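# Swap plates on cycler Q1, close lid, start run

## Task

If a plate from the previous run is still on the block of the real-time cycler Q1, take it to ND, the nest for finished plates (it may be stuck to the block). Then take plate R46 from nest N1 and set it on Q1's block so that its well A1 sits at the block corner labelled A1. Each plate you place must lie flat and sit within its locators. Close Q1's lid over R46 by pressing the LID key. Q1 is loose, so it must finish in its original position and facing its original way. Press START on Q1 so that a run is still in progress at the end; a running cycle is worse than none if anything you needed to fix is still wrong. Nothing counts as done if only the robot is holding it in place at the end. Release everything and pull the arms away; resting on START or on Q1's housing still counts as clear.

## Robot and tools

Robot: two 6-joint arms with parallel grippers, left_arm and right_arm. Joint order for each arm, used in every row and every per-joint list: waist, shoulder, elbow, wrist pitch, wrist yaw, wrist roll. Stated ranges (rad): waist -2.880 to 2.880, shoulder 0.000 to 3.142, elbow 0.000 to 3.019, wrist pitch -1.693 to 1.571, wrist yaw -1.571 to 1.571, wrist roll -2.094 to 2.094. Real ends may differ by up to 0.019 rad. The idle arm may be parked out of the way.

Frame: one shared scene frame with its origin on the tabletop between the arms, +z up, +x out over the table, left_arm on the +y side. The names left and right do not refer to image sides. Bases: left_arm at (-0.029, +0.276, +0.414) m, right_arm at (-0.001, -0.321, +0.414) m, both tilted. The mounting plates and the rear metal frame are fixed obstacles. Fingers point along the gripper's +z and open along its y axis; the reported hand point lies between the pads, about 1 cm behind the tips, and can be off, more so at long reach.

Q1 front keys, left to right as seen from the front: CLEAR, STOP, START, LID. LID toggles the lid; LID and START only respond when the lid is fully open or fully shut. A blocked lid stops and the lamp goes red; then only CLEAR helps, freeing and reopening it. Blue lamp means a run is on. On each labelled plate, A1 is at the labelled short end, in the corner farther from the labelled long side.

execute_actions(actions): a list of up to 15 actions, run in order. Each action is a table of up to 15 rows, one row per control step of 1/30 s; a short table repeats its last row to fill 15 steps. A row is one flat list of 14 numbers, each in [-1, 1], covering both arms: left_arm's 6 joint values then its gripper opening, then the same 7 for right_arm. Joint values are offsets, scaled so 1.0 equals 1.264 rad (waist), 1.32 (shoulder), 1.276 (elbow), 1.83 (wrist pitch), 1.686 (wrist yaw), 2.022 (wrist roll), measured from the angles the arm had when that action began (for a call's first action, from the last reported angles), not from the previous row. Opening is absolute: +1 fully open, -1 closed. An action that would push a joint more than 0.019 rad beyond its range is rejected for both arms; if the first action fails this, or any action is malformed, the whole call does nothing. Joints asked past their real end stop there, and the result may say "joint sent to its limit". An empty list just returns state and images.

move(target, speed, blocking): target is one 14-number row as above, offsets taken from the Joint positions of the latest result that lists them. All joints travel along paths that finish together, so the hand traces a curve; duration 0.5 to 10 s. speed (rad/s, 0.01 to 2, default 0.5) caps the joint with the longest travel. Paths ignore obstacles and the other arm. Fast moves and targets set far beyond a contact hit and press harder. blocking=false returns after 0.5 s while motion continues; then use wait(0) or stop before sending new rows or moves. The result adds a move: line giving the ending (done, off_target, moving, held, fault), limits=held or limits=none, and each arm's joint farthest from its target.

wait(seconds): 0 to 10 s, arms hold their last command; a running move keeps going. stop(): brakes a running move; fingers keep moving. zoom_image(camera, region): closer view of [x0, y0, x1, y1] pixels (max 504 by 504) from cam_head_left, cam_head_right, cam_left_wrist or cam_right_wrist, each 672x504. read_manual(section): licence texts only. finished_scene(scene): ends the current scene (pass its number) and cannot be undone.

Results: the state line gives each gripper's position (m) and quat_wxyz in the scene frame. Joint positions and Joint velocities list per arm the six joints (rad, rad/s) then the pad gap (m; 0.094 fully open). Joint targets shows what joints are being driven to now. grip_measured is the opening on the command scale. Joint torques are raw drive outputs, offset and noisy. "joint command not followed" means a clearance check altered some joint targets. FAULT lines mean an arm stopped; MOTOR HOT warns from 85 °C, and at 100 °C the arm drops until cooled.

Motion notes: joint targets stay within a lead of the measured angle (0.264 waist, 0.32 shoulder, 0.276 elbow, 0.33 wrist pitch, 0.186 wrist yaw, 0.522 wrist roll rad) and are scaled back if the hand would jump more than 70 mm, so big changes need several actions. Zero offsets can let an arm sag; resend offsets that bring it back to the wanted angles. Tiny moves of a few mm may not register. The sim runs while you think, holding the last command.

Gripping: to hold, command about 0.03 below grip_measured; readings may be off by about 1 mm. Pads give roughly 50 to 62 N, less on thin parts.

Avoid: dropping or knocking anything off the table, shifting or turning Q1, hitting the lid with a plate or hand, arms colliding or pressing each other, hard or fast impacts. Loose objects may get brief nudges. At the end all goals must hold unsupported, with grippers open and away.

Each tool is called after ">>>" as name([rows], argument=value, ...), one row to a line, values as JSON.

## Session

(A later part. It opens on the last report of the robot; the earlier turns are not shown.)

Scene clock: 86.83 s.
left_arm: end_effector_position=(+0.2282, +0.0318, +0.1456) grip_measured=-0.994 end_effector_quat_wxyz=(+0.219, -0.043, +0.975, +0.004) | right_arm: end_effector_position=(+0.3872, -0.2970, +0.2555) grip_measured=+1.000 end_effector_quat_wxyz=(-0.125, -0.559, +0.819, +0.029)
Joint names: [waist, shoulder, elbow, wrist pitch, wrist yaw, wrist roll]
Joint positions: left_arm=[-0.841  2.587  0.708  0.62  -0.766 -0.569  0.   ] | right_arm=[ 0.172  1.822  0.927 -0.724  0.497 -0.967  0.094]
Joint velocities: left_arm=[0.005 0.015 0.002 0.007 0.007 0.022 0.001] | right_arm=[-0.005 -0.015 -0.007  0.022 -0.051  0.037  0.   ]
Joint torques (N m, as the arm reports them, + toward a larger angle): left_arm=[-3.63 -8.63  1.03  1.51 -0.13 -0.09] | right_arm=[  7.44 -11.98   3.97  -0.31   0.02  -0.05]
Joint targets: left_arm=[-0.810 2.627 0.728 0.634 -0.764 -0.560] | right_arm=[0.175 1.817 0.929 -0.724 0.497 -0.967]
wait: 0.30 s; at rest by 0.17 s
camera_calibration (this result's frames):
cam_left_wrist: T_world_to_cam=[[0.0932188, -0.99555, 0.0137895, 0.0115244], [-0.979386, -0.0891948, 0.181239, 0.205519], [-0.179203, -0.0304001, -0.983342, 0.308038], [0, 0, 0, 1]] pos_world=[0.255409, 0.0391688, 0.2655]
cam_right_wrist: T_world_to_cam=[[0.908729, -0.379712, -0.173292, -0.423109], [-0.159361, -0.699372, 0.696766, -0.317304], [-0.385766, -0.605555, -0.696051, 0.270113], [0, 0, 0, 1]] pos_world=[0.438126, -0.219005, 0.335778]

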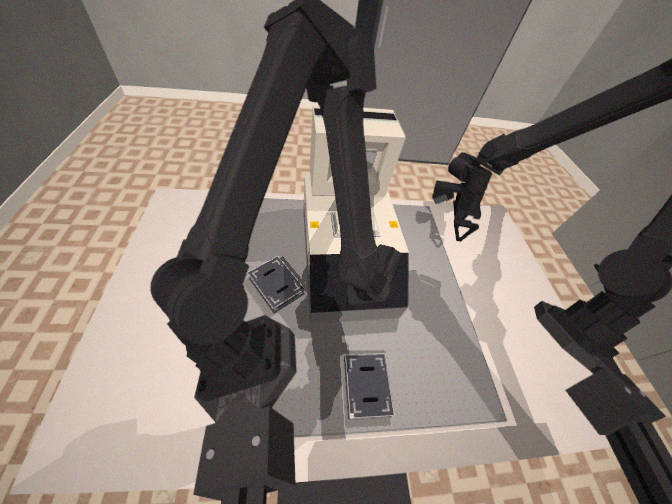

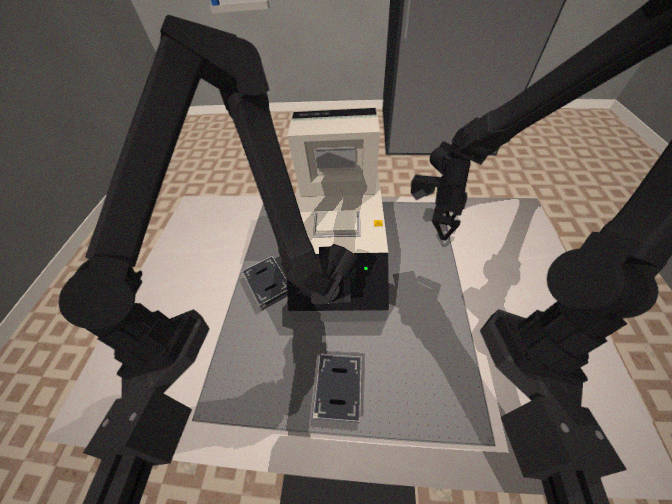

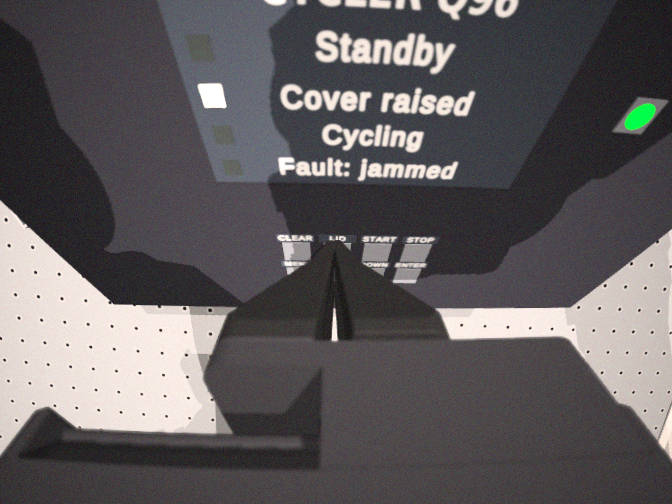

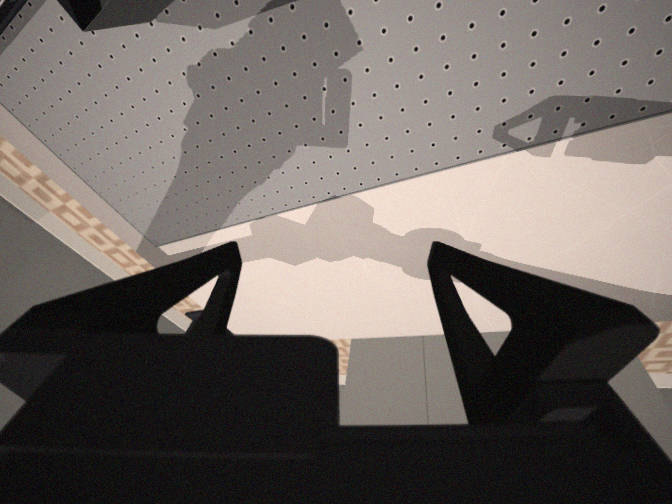

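>>> execute_actions([
  [[0.0119,0.0227,0.011,0.0065,0.0012,0.0045,-1,0.0025,-0.004,0.0016,0,0,0,1],[-0.004,0.0136,0.0055,0.0055,0.0012,0.0045,-1,0.0025,-0.004,0.0016,0,0,0,1],[-0.0174,0.0106,0.0016,0.0055,0.0012,0.0045,-1,0.0025,-0.004,0.0016,0,0,0,1],[-0.0229,0.0106,0.0016,0.0055,0.0012,0.0045,-1,0.0025,-0.004,0.0016,0,0,0,1],[-0.0229,0.0152,0.0016,0.0055,0.0012,0.0045,-1,0.0025,-0.004,0.0016,0,0,0,1],[-0.0229,0.0205,0.0016,0.0055,0.0012,0.0045,-1,0.0025,-0.004,0.0016,0,0,0,1],[-0.0229,0.025,0.0016,0.0055,0.0012,0.0045,-1,0.0025,-0.004,0.0016,0,0,0,1],[-0.019,0.028,0.0016,0.0055,0.0012,0.0045,-1,0.0025,-0.004,0.0016,0,0,0,1],[-0.0111,0.0288,0.0016,0.0055,0.0012,0.0045,-1,0.0025,-0.004,0.0016,0,0,0,1],[-0.004,0.0288,0.0047,0.0055,0.0012,0.0045,-1,0.0025,-0.004,0.0016,0,0,0,1],[0.0024,0.0288,0.0078,0.0055,0.0012,0.0045,-1,0.0025,-0.004,0.0016,0,0,0,1],[0.0079,0.0288,0.011,0.0055,0.0012,0.0045,-1,0.0025,-0.004,0.0016,0,0,0,1],[0.0127,0.0288,0.0133,0.0055,0.0012,0.0045,-1,0.0025,-0.004,0.0016,0,0,0,1],[0.0158,0.0288,0.0149,0.0055,0.0012,0.0045,-1,0.0025,-0.004,0.0016,0,0,0,1],[0.0174,0.0288,0.0157,0.0055,0.0012,0.0045,-1,0.0025,-0.004,0.0016,0,0,0,1]],
])

>>> wait(seconds=0.5)

Scene clock: 88.97 s.
left_arm: end_effector_position=(+0.2205, +0.0327, +0.1384) grip_measured=-0.994 end_effector_quat_wxyz=(+0.212, -0.037, +0.976, +0.007) | right_arm: end_effector_position=(+0.3872, -0.2970, +0.2555) grip_measured=+1.000 end_effector_quat_wxyz=(-0.125, -0.559, +0.819, +0.029)
Joint names: [waist, shoulder, elbow, wrist pitch, wrist yaw, wrist roll]
Joint positions: left_arm=[-0.841  2.61   0.712  0.62  -0.762 -0.569  0.   ] | right_arm=[ 0.172  1.822  0.927 -0.724  0.497 -0.967  0.094]
Joint velocities: left_arm=[-0.005 -0.024  0.002 -0.017 -0.037 -0.007 -0.001] | right_arm=[-0.005 -0.005  0.007  0.002 -0.081  0.007  0.   ]
Joint torques (N m, as the arm reports them, + toward a larger angle): left_arm=[ -4.45 -10.84   0.54   1.3   -0.46  -0.09] | right_arm=[  7.38 -12.04   3.98  -0.31   0.02  -0.05]
Joint targets: left_arm=[-0.819 2.625 0.728 0.630 -0.764 -0.560] | right_arm=[0.175 1.817 0.929 -0.724 0.497 -0.967]
camera_calibration (this result's frames):
cam_left_wrist: T_world_to_cam=[[0.0828509, -0.99655, 0.00487929, 0.0167603], [-0.977521, -0.0803145, 0.19494, 0.196849], [-0.193875, -0.0209205, -0.980803, 0.302143], [0, 0, 0, 1]] pos_world=[0.249613, 0.0388333, 0.257888]
cam_right_wrist: T_world_to_cam=[[0.908729, -0.379712, -0.173292, -0.423109], [-0.159361, -0.699372, 0.696766, -0.317304], [-0.385766, -0.605555, -0.696051, 0.270113], [0, 0, 0, 1]] pos_world=[0.438126, -0.219005, 0.335778]

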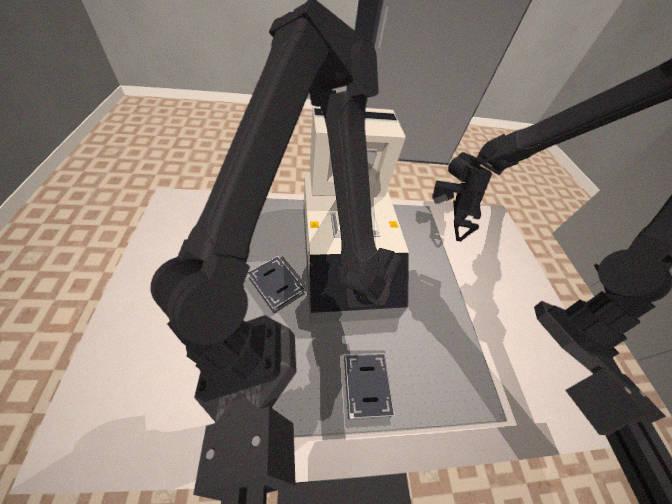

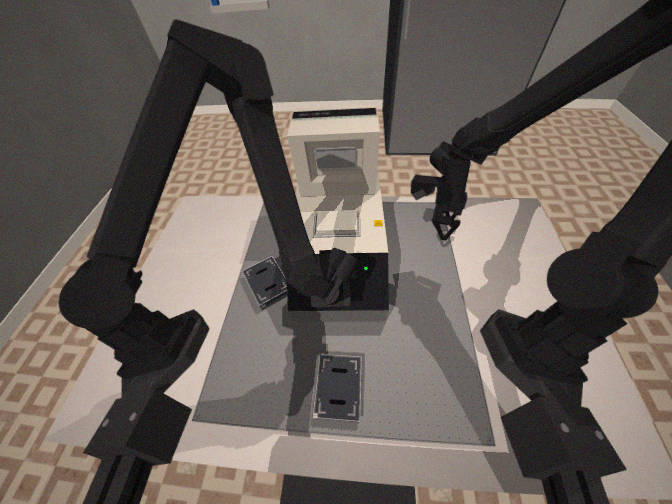

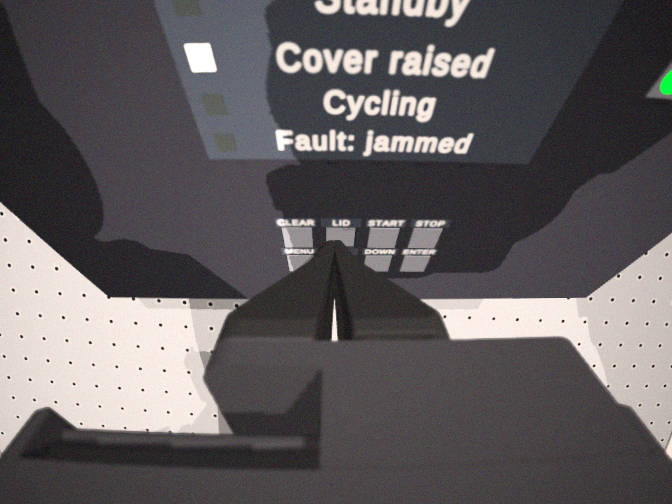

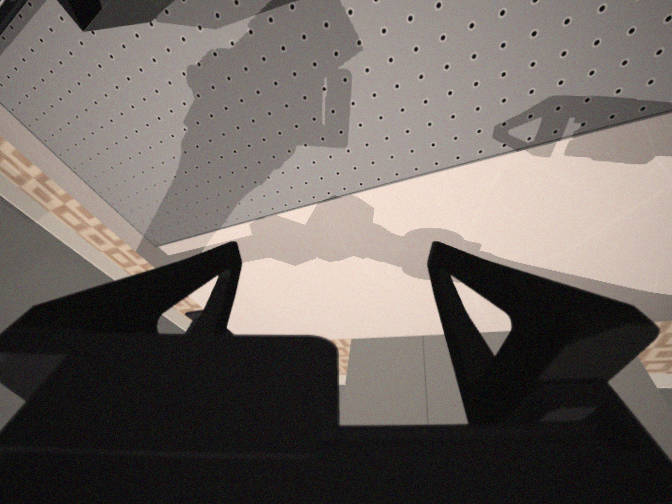

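Scene clock: 89.47 s.
left_arm: end_effector_position=(+0.2205, +0.0326, +0.1384) grip_measured=-0.994 end_effector_quat_wxyz=(+0.212, -0.037, +0.977, +0.007) | right_arm: end_effector_position=(+0.3872, -0.2970, +0.2555) grip_measured=+1.000 end_effector_quat_wxyz=(-0.125, -0.559, +0.819, +0.029)
Joint names: [waist, shoulder, elbow, wrist pitch, wrist yaw, wrist roll]
Joint positions: left_arm=[-0.841  2.61   0.712  0.62  -0.761 -0.569  0.   ] | right_arm=[ 0.172  1.822  0.927 -0.724  0.497 -0.967  0.094]
Joint velocities: left_arm=[-0.005 -0.024 -0.007 -0.007  0.051  0.022  0.   ] | right_arm=[ 0.005 -0.005 -0.007 -0.007 -0.007 -0.051  0.   ]
Joint torques (N m, as the arm reports them, + toward a larger angle): left_arm=[ -4.27 -10.89   0.55   1.31  -0.36  -0.09] | right_arm=[  7.39 -12.     3.97  -0.31   0.01  -0.05]
Joint targets: left_arm=[-0.819 2.625 0.728 0.630 -0.764 -0.560] | right_arm=[0.175 1.817 0.929 -0.724 0.497 -0.967]
wait: 0.50 s; at rest by 0.17 s
camera_calibration (this result's frames):
cam_left_wrist: T_world_to_cam=[[0.0827185, -0.99656, 0.00516994, 0.0166947], [-0.977496, -0.0801239, 0.195143, 0.19678], [-0.194057, -0.0211955, -0.980761, 0.302166], [0, 0, 0, 1]] pos_world=[0.249608, 0.0388086, 0.257866]
cam_right_wrist: T_world_to_cam=[[0.908729, -0.379712, -0.173292, -0.423109], [-0.159361, -0.699372, 0.696766, -0.317304], [-0.385766, -0.605555, -0.696051, 0.270113], [0, 0, 0, 1]] pos_world=[0.438126, -0.219005, 0.335778]

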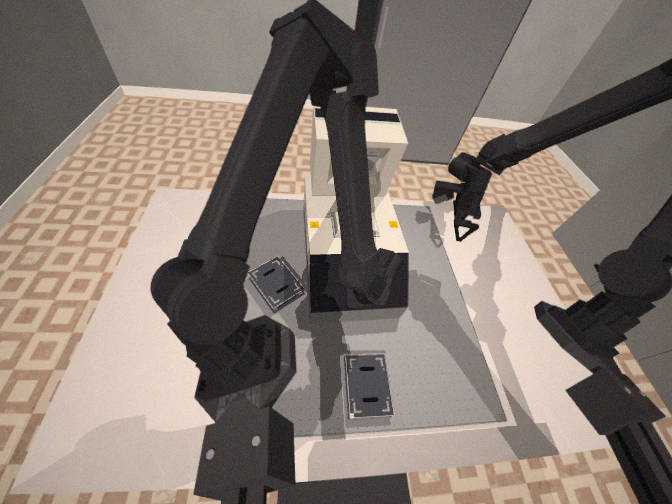

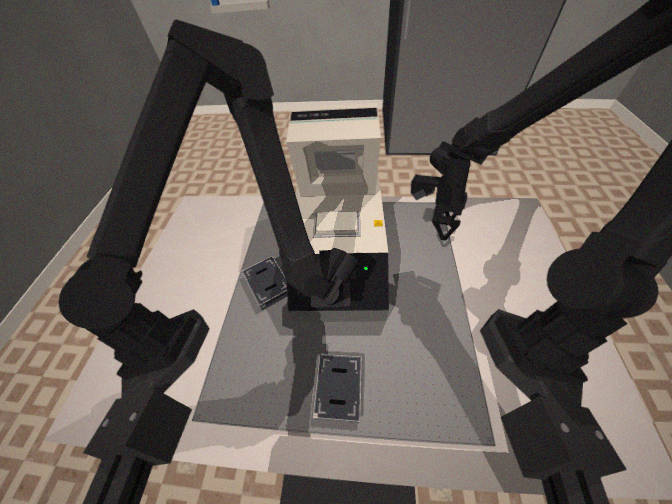

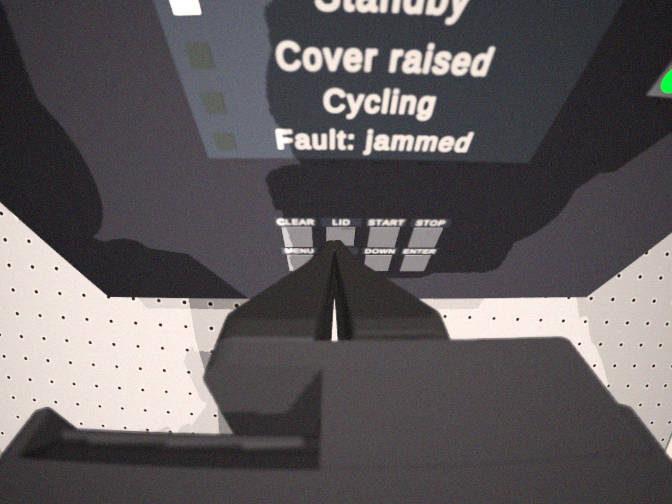

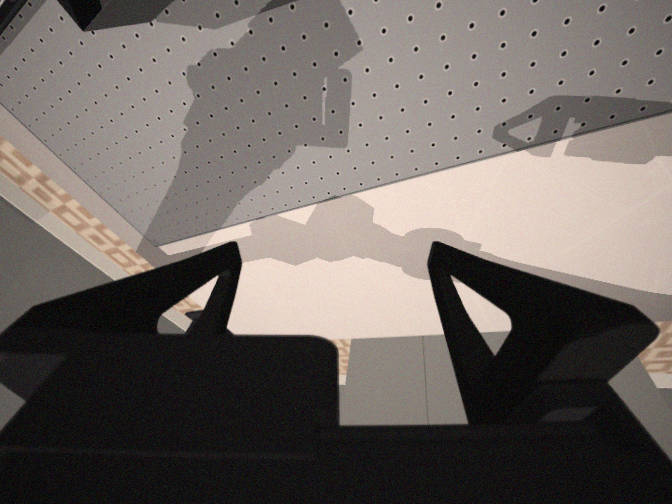

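>>> execute_actions([
  [[0.008,0.009,0.008,0.0055,-0.0018,0.0045,-1,0.0025,-0.004,0.0016,0,0,0,1],[-0.003,0.009,0.004,0.0055,-0.0018,0.0045,-1,0.0025,-0.004,0.0016,0,0,0,1],[-0.013,0.009,0.002,0.0055,-0.0018,0.0045,-1,0.0025,-0.004,0.0016,0,0,0,1],[-0.021,0.010,0.003,0.0055,-0.0018,0.0045,-1,0.0025,-0.004,0.0016,0,0,0,1],[-0.028,0.012,0.005,0.0055,-0.0018,0.0045,-1,0.0025,-0.004,0.0016,0,0,0,1],[-0.034,0.0145,0.008,0.0055,-0.0018,0.0045,-1,0.0025,-0.004,0.0016,0,0,0,1],[-0.039,0.017,0.0115,0.0055,-0.0018,0.0045,-1,0.0025,-0.004,0.0016,0,0,0,1],[-0.0435,0.0195,0.015,0.0055,-0.0018,0.0045,-1,0.0025,-0.004,0.0016,0,0,0,1],[-0.047,0.022,0.018,0.0055,-0.0018,0.0045,-1,0.0025,-0.004,0.0016,0,0,0,1],[-0.0493,0.024,0.0205,0.0055,-0.0018,0.0045,-1,0.0025,-0.004,0.0016,0,0,0,1],[-0.0506,0.025,0.0225,0.0055,-0.0018,0.0045,-1,0.0025,-0.004,0.0016,0,0,0,1],[-0.0506,0.025,0.0235,0.0055,-0.0018,0.0045,-1,0.0025,-0.004,0.0016,0,0,0,1]],
])

>>> wait(seconds=4)

Scene clock: 90.57 s.
left_arm: end_effector_position=(+0.2189, +0.0088, +0.1437) grip_measured=-0.994 end_effector_quat_wxyz=(+0.228, -0.017, +0.974, -0.008) | right_arm: end_effector_position=(+0.3872, -0.2970, +0.2555) grip_measured=+1.000 end_effector_quat_wxyz=(-0.125, -0.559, +0.819, +0.029)
Joint names: [waist, shoulder, elbow, wrist pitch, wrist yaw, wrist roll]
Joint positions: left_arm=[-0.899  2.624  0.738  0.62  -0.762 -0.569  0.   ] | right_arm=[ 0.172  1.822  0.927 -0.724  0.497 -0.967  0.094]
Joint velocities: left_arm=[-0.005  0.005 -0.012 -0.002 -0.022 -0.037  0.   ] | right_arm=[-0.005  0.005 -0.017 -0.002 -0.022 -0.051  0.   ]
Joint torques (N m, as the arm reports them, + toward a larger angle): left_arm=[ -6.44 -10.85   0.07   1.35  -0.33  -0.09] | right_arm=[  7.42 -11.98   3.97  -0.3    0.02  -0.05]
Joint targets: left_arm=[-0.905 2.643 0.742 0.630 -0.764 -0.560] | right_arm=[0.175 1.817 0.929 -0.724 0.497 -0.967]
camera_calibration (this result's frames):
cam_left_wrist: T_world_to_cam=[[0.0365821, -0.998987, 0.0262036, 0.000179852], [-0.985841, -0.0317821, 0.164643, 0.198063], [-0.163643, -0.0318556, -0.986005, 0.300789], [0, 0, 0, 1]] pos_world=[0.244474, 0.0160563, 0.263965]
cam_right_wrist: T_world_to_cam=[[0.908729, -0.379712, -0.173292, -0.423109], [-0.159361, -0.699372, 0.696766, -0.317304], [-0.385766, -0.605555, -0.696051, 0.270113], [0, 0, 0, 1]] pos_world=[0.438126, -0.219005, 0.335778]

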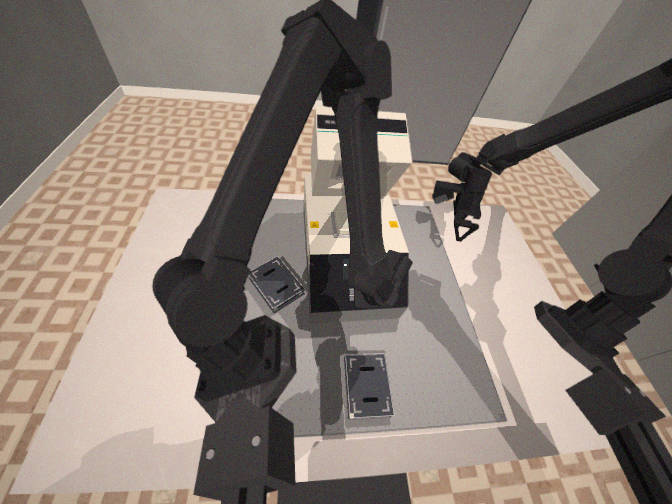

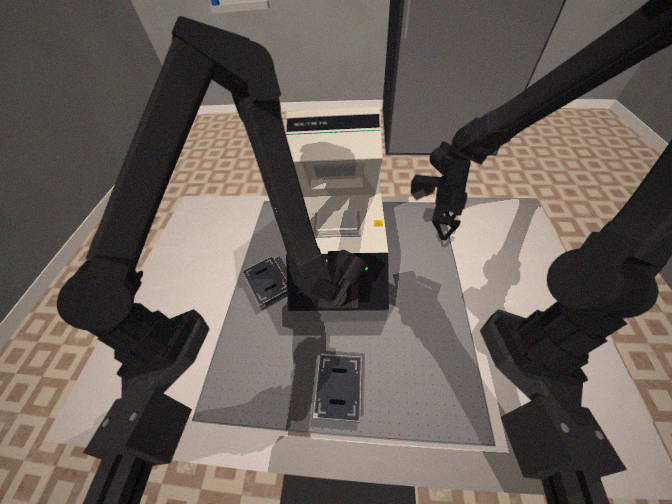

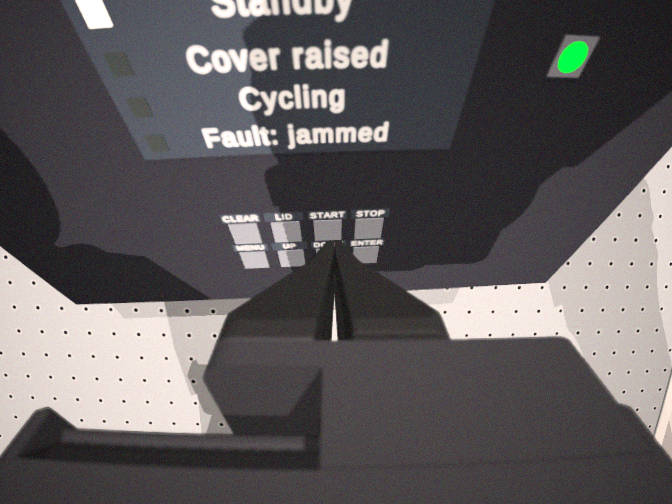

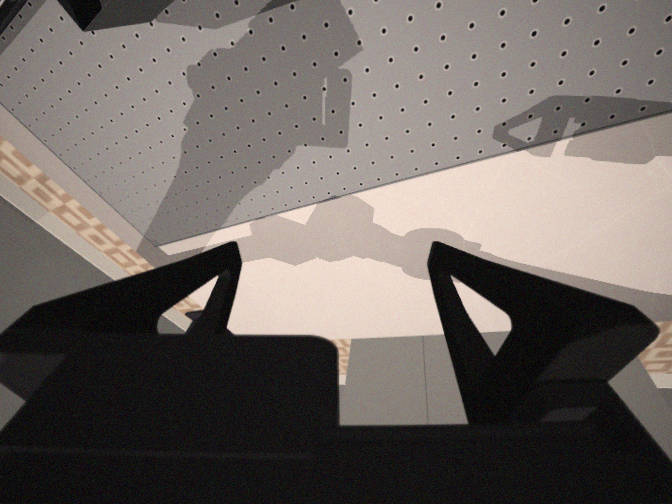

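Scene clock: 94.57 s.
left_arm: end_effector_position=(+0.2189, +0.0088, +0.1437) grip_measured=-0.994 end_effector_quat_wxyz=(+0.228, -0.017, +0.974, -0.008) | right_arm: end_effector_position=(+0.3872, -0.2970, +0.2555) grip_measured=+1.000 end_effector_quat_wxyz=(-0.125, -0.559, +0.819, +0.029)
Joint names: [waist, shoulder, elbow, wrist pitch, wrist yaw, wrist roll]
Joint positions: left_arm=[-0.899  2.624  0.738  0.62  -0.762 -0.569  0.   ] | right_arm=[ 0.172  1.822  0.927 -0.724  0.497 -0.967  0.094]
Joint velocities: left_arm=[-0.015 -0.015  0.017 -0.012 -0.022  0.051  0.   ] | right_arm=[ 0.005 -0.005  0.002 -0.002 -0.007  0.066  0.   ]
Joint torques (N m, as the arm reports them, + toward a larger angle): left_arm=[ -6.21 -10.88   0.11   1.36  -0.32  -0.09] | right_arm=[  7.39 -12.02   3.98  -0.31   0.02  -0.05]
Joint targets: left_arm=[-0.905 2.643 0.742 0.630 -0.764 -0.560] | right_arm=[0.175 1.817 0.929 -0.724 0.497 -0.967]
wait: 4.00 s; at rest by 0.17 s
camera_calibration (this result's frames):
cam_left_wrist: T_world_to_cam=[[0.0365821, -0.998987, 0.0262036, 0.000179852], [-0.985841, -0.0317821, 0.164643, 0.198063], [-0.163643, -0.0318556, -0.986005, 0.300789], [0, 0, 0, 1]] pos_world=[0.244474, 0.0160563, 0.263965]
cam_right_wrist: T_world_to_cam=[[0.908729, -0.379712, -0.173292, -0.423109], [-0.159361, -0.699372, 0.696766, -0.317304], [-0.385766, -0.605555, -0.696051, 0.270113], [0, 0, 0, 1]] pos_world=[0.438126, -0.219005, 0.335778]

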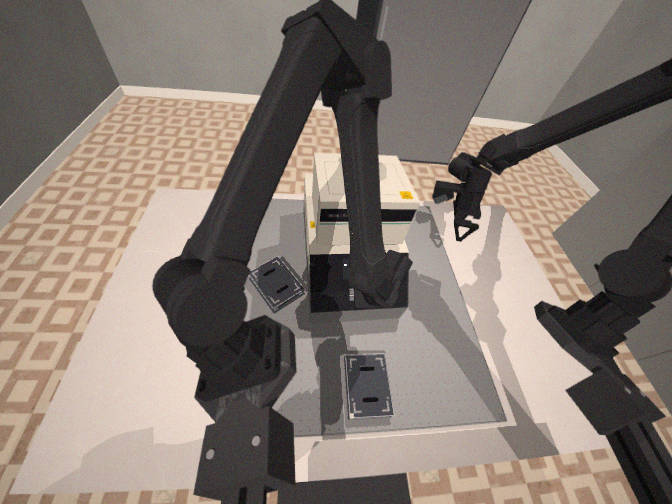

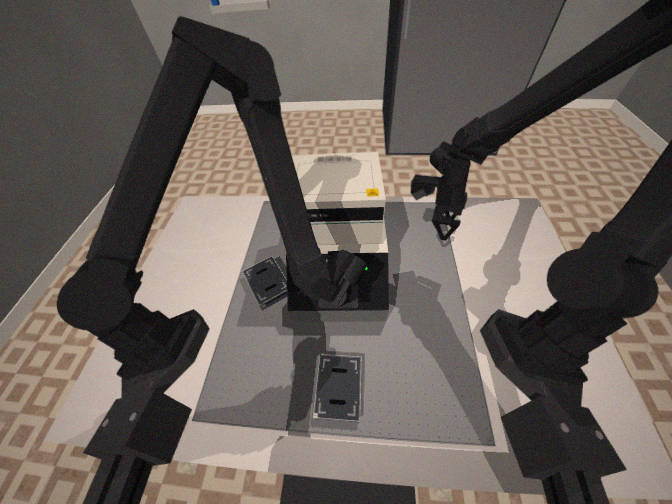

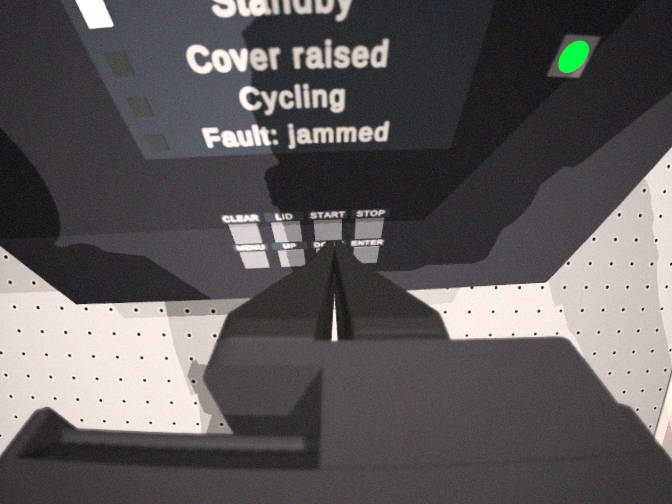

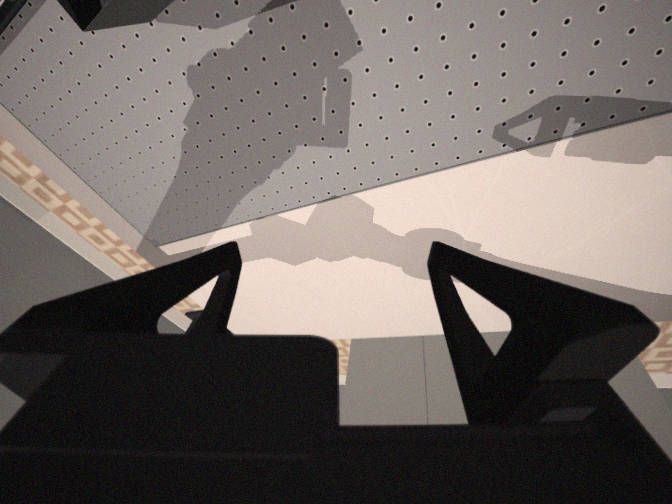

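>>> wait(seconds=1.5)

>>> zoom_image(camera="cam_head_right", region=[270, 140, 420, 290])

>>> zoom_image(camera="cam_left_wrist", region=[210, 195, 400, 285])

Scene clock: 96.93 s.
left_arm: end_effector_position=(+0.2189, +0.0088, +0.1437) grip_measured=-0.994 end_effector_quat_wxyz=(+0.228, -0.017, +0.974, -0.008) | right_arm: end_effector_position=(+0.3872, -0.2970, +0.2555) grip_measured=+1.000 end_effector_quat_wxyz=(-0.125, -0.559, +0.819, +0.029)
Joint names: [waist, shoulder, elbow, wrist pitch, wrist yaw, wrist roll]
Joint positions: left_arm=[-0.899  2.624  0.738  0.62  -0.762 -0.569  0.   ] | right_arm=[ 0.172  1.822  0.927 -0.724  0.497 -0.967  0.094]
Joint velocities: left_arm=[-0.015 -0.024 -0.007  0.002  0.037 -0.007 -0.001] | right_arm=[-0.015  0.005 -0.007  0.002 -0.037 -0.022  0.   ]
Joint torques (N m, as the arm reports them, + toward a larger angle): left_arm=[ -6.23 -10.84   0.12   1.36  -0.32  -0.09] | right_arm=[  7.36 -11.99   3.97  -0.31   0.01  -0.05]
Joint targets: left_arm=[-0.905 2.643 0.742 0.630 -0.764 -0.560] | right_arm=[0.175 1.817 0.929 -0.724 0.497 -0.967]
wait: 1.50 s; at rest from the start
camera_calibration (this result's frames):
cam_left_wrist: T_world_to_cam=[[0.0365821, -0.998987, 0.0262036, 0.000179852], [-0.985841, -0.0317821, 0.164643, 0.198063], [-0.163643, -0.0318556, -0.986005, 0.300789], [0, 0, 0, 1]] pos_world=[0.244474, 0.0160563, 0.263965]
cam_right_wrist: T_world_to_cam=[[0.908729, -0.379712, -0.173292, -0.423109], [-0.159361, -0.699372, 0.696766, -0.317304], [-0.385766, -0.605555, -0.696051, 0.270113], [0, 0, 0, 1]] pos_world=[0.438126, -0.219005, 0.335778]

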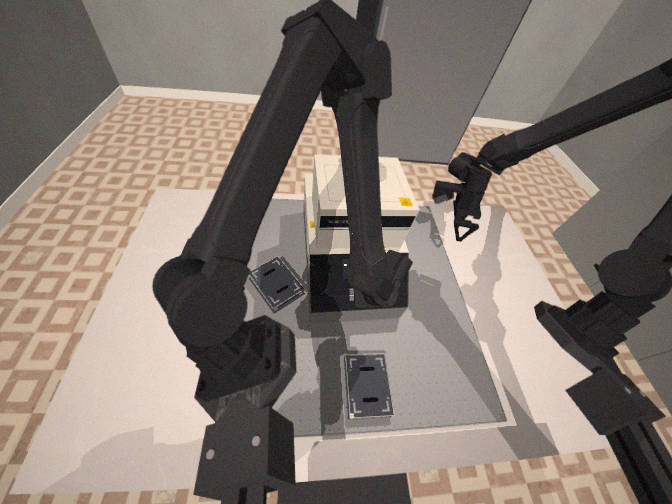

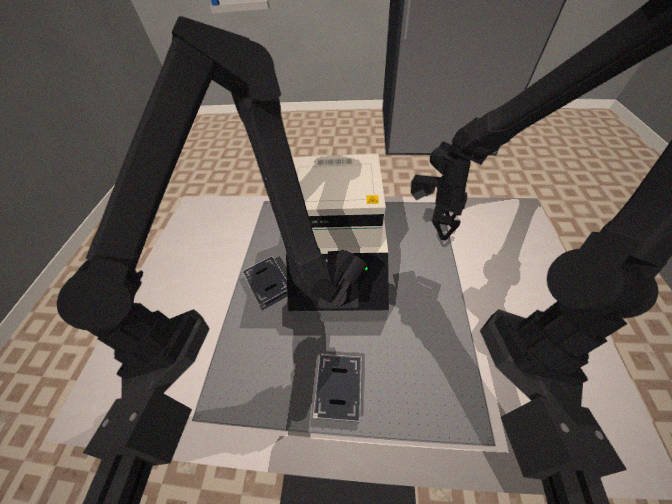

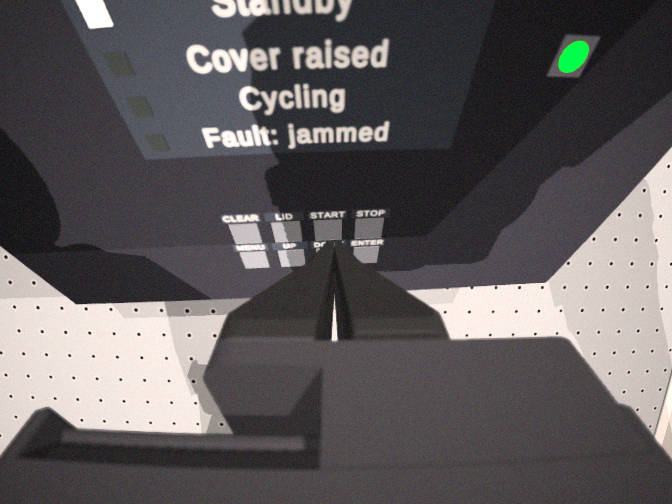

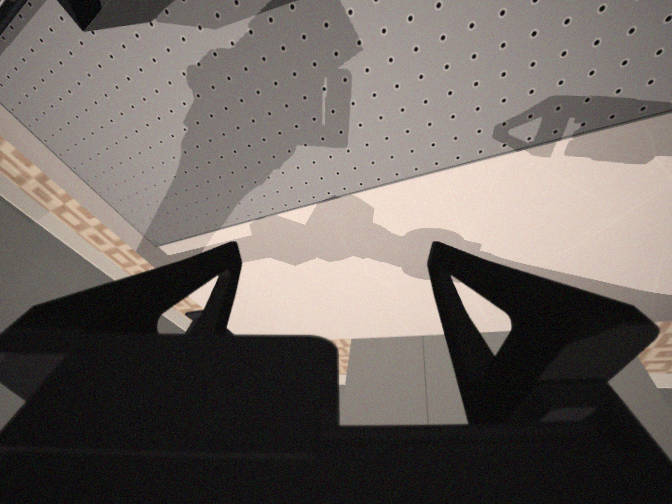

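Region (270, 140, 420, 290) of cam_head_right's 672x504 image, scaled by 3.360, with more detail than that image has.

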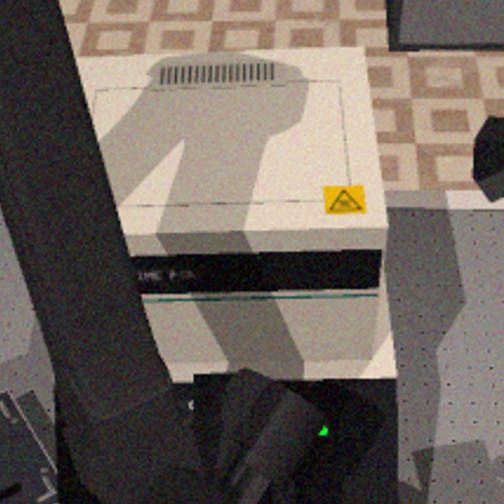

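Region (210, 195, 400, 285) of cam_left_wrist's 672x504 image, scaled by 2.653, with more detail than that image has; it fills the top 239 rows of this view, and the rest is white.

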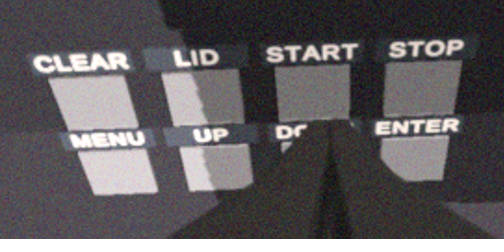

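>>> execute_actions([
  [[0.0,0.012,0.0031,0.0055,-0.0012,0.0045,-1,0.0025,-0.004,0.0016,0,0,0,1],[0.0063,0.012,0.004,0.0055,-0.0012,0.0045,-1,0.0025,-0.004,0.0016,0,0,0,1],[0.0127,0.012,0.0055,0.0055,-0.0012,0.0045,-1,0.0025,-0.004,0.0016,0,0,0,1],[0.019,0.012,0.0078,0.0055,-0.0012,0.0045,-1,0.0025,-0.004,0.0016,0,0,0,1],[0.0245,0.012,0.0098,0.0055,-0.0012,0.0045,-1,0.0025,-0.004,0.0016,0,0,0,1],[0.0293,0.012,0.0118,0.0055,-0.0012,0.0045,-1,0.0025,-0.004,0.0016,0,0,0,1],[0.0324,0.012,0.0137,0.0055,-0.0012,0.0045,-1,0.0025,-0.004,0.0016,0,0,0,1],[0.0348,0.012,0.0153,0.0055,-0.0012,0.0045,-1,0.0025,-0.004,0.0016,0,0,0,1],[0.0348,0.012,0.0161,0.0055,-0.0012,0.0045,-1,0.0025,-0.004,0.0016,0,0,0,1],[0.0348,0.012,0.0161,0.0055,-0.0012,0.0045,-1,0.0025,-0.004,0.0016,0,0,0,1],[0.0348,0.012,0.0161,0.0055,-0.0012,0.0045,-1,0.0025,-0.004,0.0016,0,0,0,1],[0.0348,0.012,0.0161,0.0055,-0.0012,0.0045,-1,0.0025,-0.004,0.0016,0,0,0,1],[0.0348,0.012,0.0161,0.0055,-0.0012,0.0045,-1,0.0025,-0.004,0.0016,0,0,0,1],[0.016,0.008,0.004,0.0055,-0.0012,0.0045,-1,0.0025,-0.004,0.0016,0,0,0,1],[-0.003,0.004,-0.009,0.0055,-0.0012,0.0045,-1,0.0025,-0.004,0.0016,0,0,0,1]],
])

>>> wait(seconds=1)

Scene clock: 97.90 s.
left_arm: end_effector_position=(+0.2229, +0.0128, +0.1403) grip_measured=-0.994 end_effector_quat_wxyz=(+0.224, -0.026, +0.974, -0.005) | right_arm: end_effector_position=(+0.3872, -0.2970, +0.2555) grip_measured=+1.000 end_effector_quat_wxyz=(-0.125, -0.559, +0.819, +0.029)
Joint names: [waist, shoulder, elbow, wrist pitch, wrist yaw, wrist roll]
Joint positions: left_arm=[-0.879  2.624  0.742  0.62  -0.761 -0.569  0.   ] | right_arm=[ 0.172  1.822  0.927 -0.724  0.497 -0.967  0.094]
Joint velocities: left_arm=[-0.083 -0.015  0.007  0.002 -0.007 -0.022 -0.   ] | right_arm=[-0.015 -0.005 -0.002 -0.007 -0.007  0.037  0.   ]
Joint torques (N m, as the arm reports them, + toward a larger angle): left_arm=[ -7.25 -12.36  -1.32   1.39  -0.37  -0.09] | right_arm=[  7.37 -11.98   3.98  -0.3    0.01  -0.05]
Joint targets: left_arm=[-0.903 2.629 0.726 0.630 -0.764 -0.560] | right_arm=[0.175 1.817 0.929 -0.724 0.497 -0.967]
camera_calibration (this result's frames):
cam_left_wrist: T_world_to_cam=[[0.0563183, -0.998106, 0.0247608, -0.0000916676], [-0.983916, -0.0512727, 0.171113, 0.20161], [-0.169519, -0.0339993, -0.98494, 0.299433], [0, 0, 0, 1]] pos_world=[0.249132, 0.0204261, 0.260427]
cam_right_wrist: T_world_to_cam=[[0.908729, -0.379712, -0.173292, -0.423109], [-0.159361, -0.699372, 0.696766, -0.317304], [-0.385766, -0.605555, -0.696051, 0.270113], [0, 0, 0, 1]] pos_world=[0.438126, -0.219005, 0.335778]

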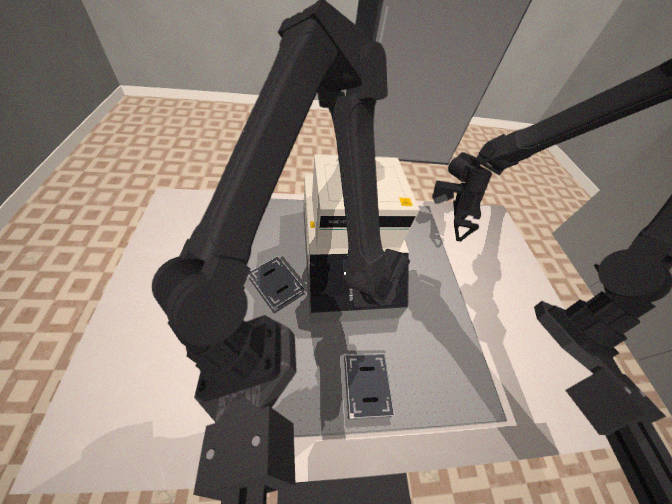

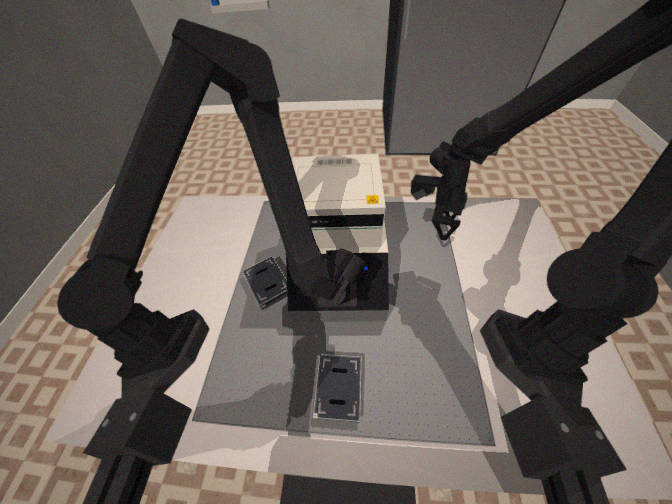

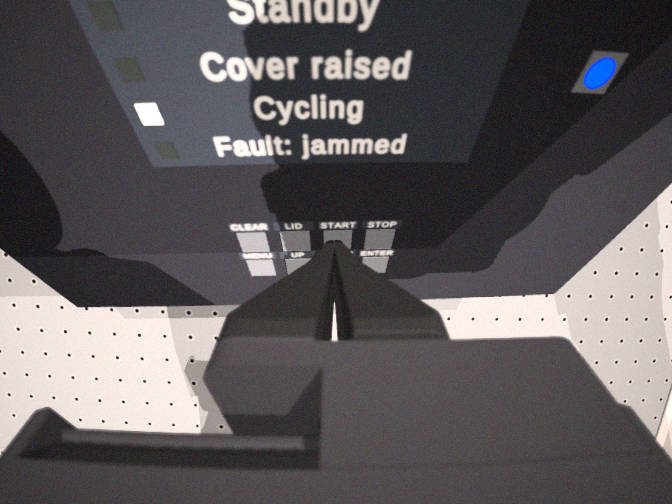

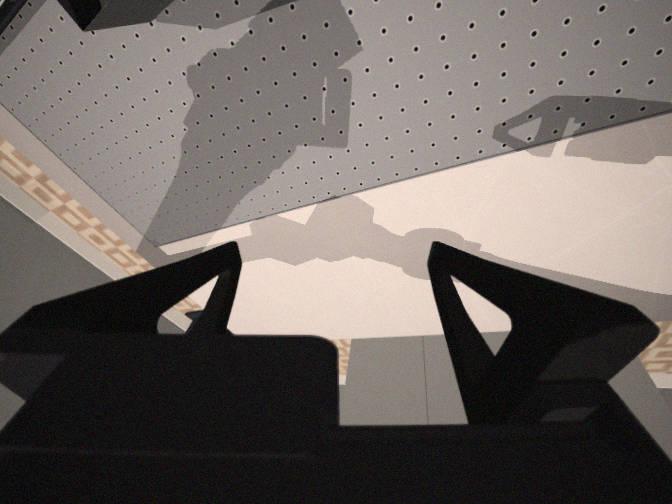

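Scene clock: 98.90 s.
left_arm: end_effector_position=(+0.2180, +0.0117, +0.1427) grip_measured=-0.994 end_effector_quat_wxyz=(+0.225, -0.018, +0.974, -0.006) | right_arm: end_effector_position=(+0.3872, -0.2970, +0.2555) grip_measured=+1.000 end_effector_quat_wxyz=(-0.125, -0.559, +0.819, +0.029)
Joint names: [waist, shoulder, elbow, wrist pitch, wrist yaw, wrist roll]
Joint positions: left_arm=[-0.894  2.624  0.734  0.62  -0.762 -0.569  0.   ] | right_arm=[ 0.172  1.822  0.927 -0.724  0.497 -0.967  0.094]
Joint velocities: left_arm=[ 0.005 -0.015  0.002  0.002  0.037 -0.007  0.001] | right_arm=[ 0.005 -0.015  0.012  0.012  0.007  0.037  0.   ]
Joint torques (N m, as the arm reports them, + toward a larger angle): left_arm=[ -6.49 -12.01  -0.85   1.36  -0.37  -0.09] | right_arm=[  7.38 -11.96   3.97  -0.31   0.02  -0.05]
Joint targets: left_arm=[-0.903 2.629 0.726 0.630 -0.764 -0.560] | right_arm=[0.175 1.817 0.929 -0.724 0.497 -0.967]
wait: 1.00 s; at rest by 0.33 s
camera_calibration (this result's frames):
cam_left_wrist: T_world_to_cam=[[0.0393451, -0.998962, 0.0229682, 0.00296747], [-0.984919, -0.0348957, 0.169463, 0.196548], [-0.168486, -0.0292893, -0.985269, 0.300692], [0, 0, 0, 1]] pos_world=[0.244129, 0.0186301, 0.262886]
cam_right_wrist: T_world_to_cam=[[0.908729, -0.379712, -0.173292, -0.423109], [-0.159361, -0.699372, 0.696766, -0.317304], [-0.385766, -0.605555, -0.696051, 0.270113], [0, 0, 0, 1]] pos_world=[0.438126, -0.219005, 0.335778]

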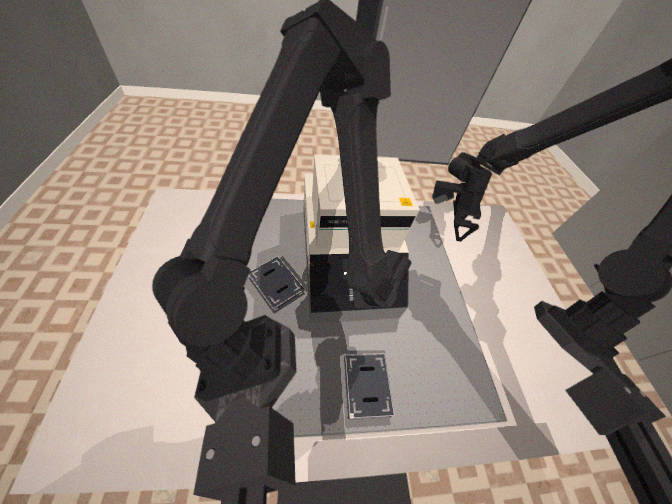

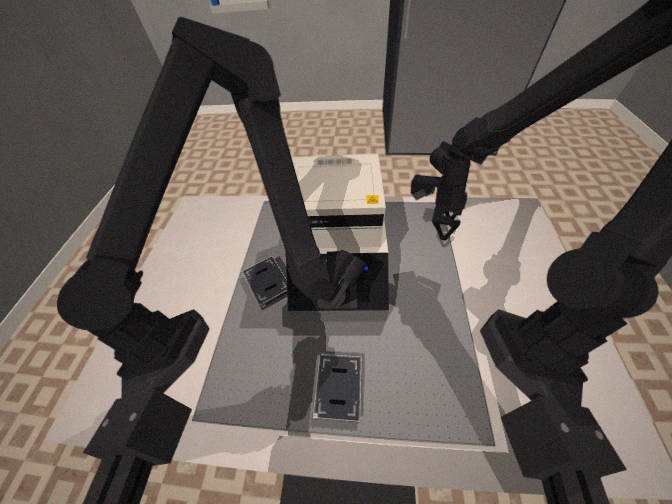

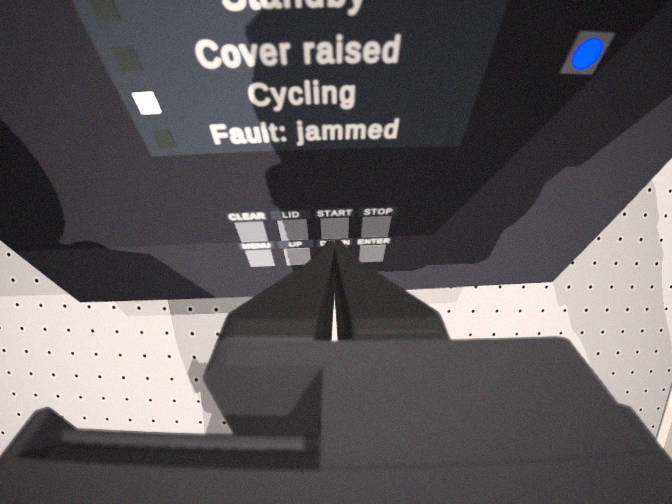

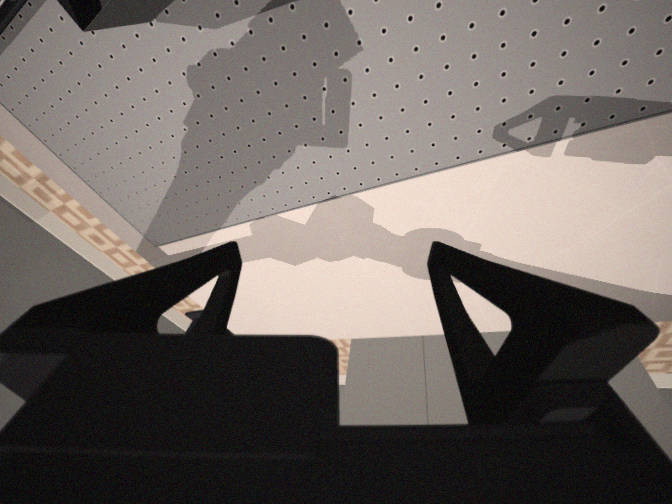

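>>> finished_scene(scene=2)

The scene is finished: the task was done.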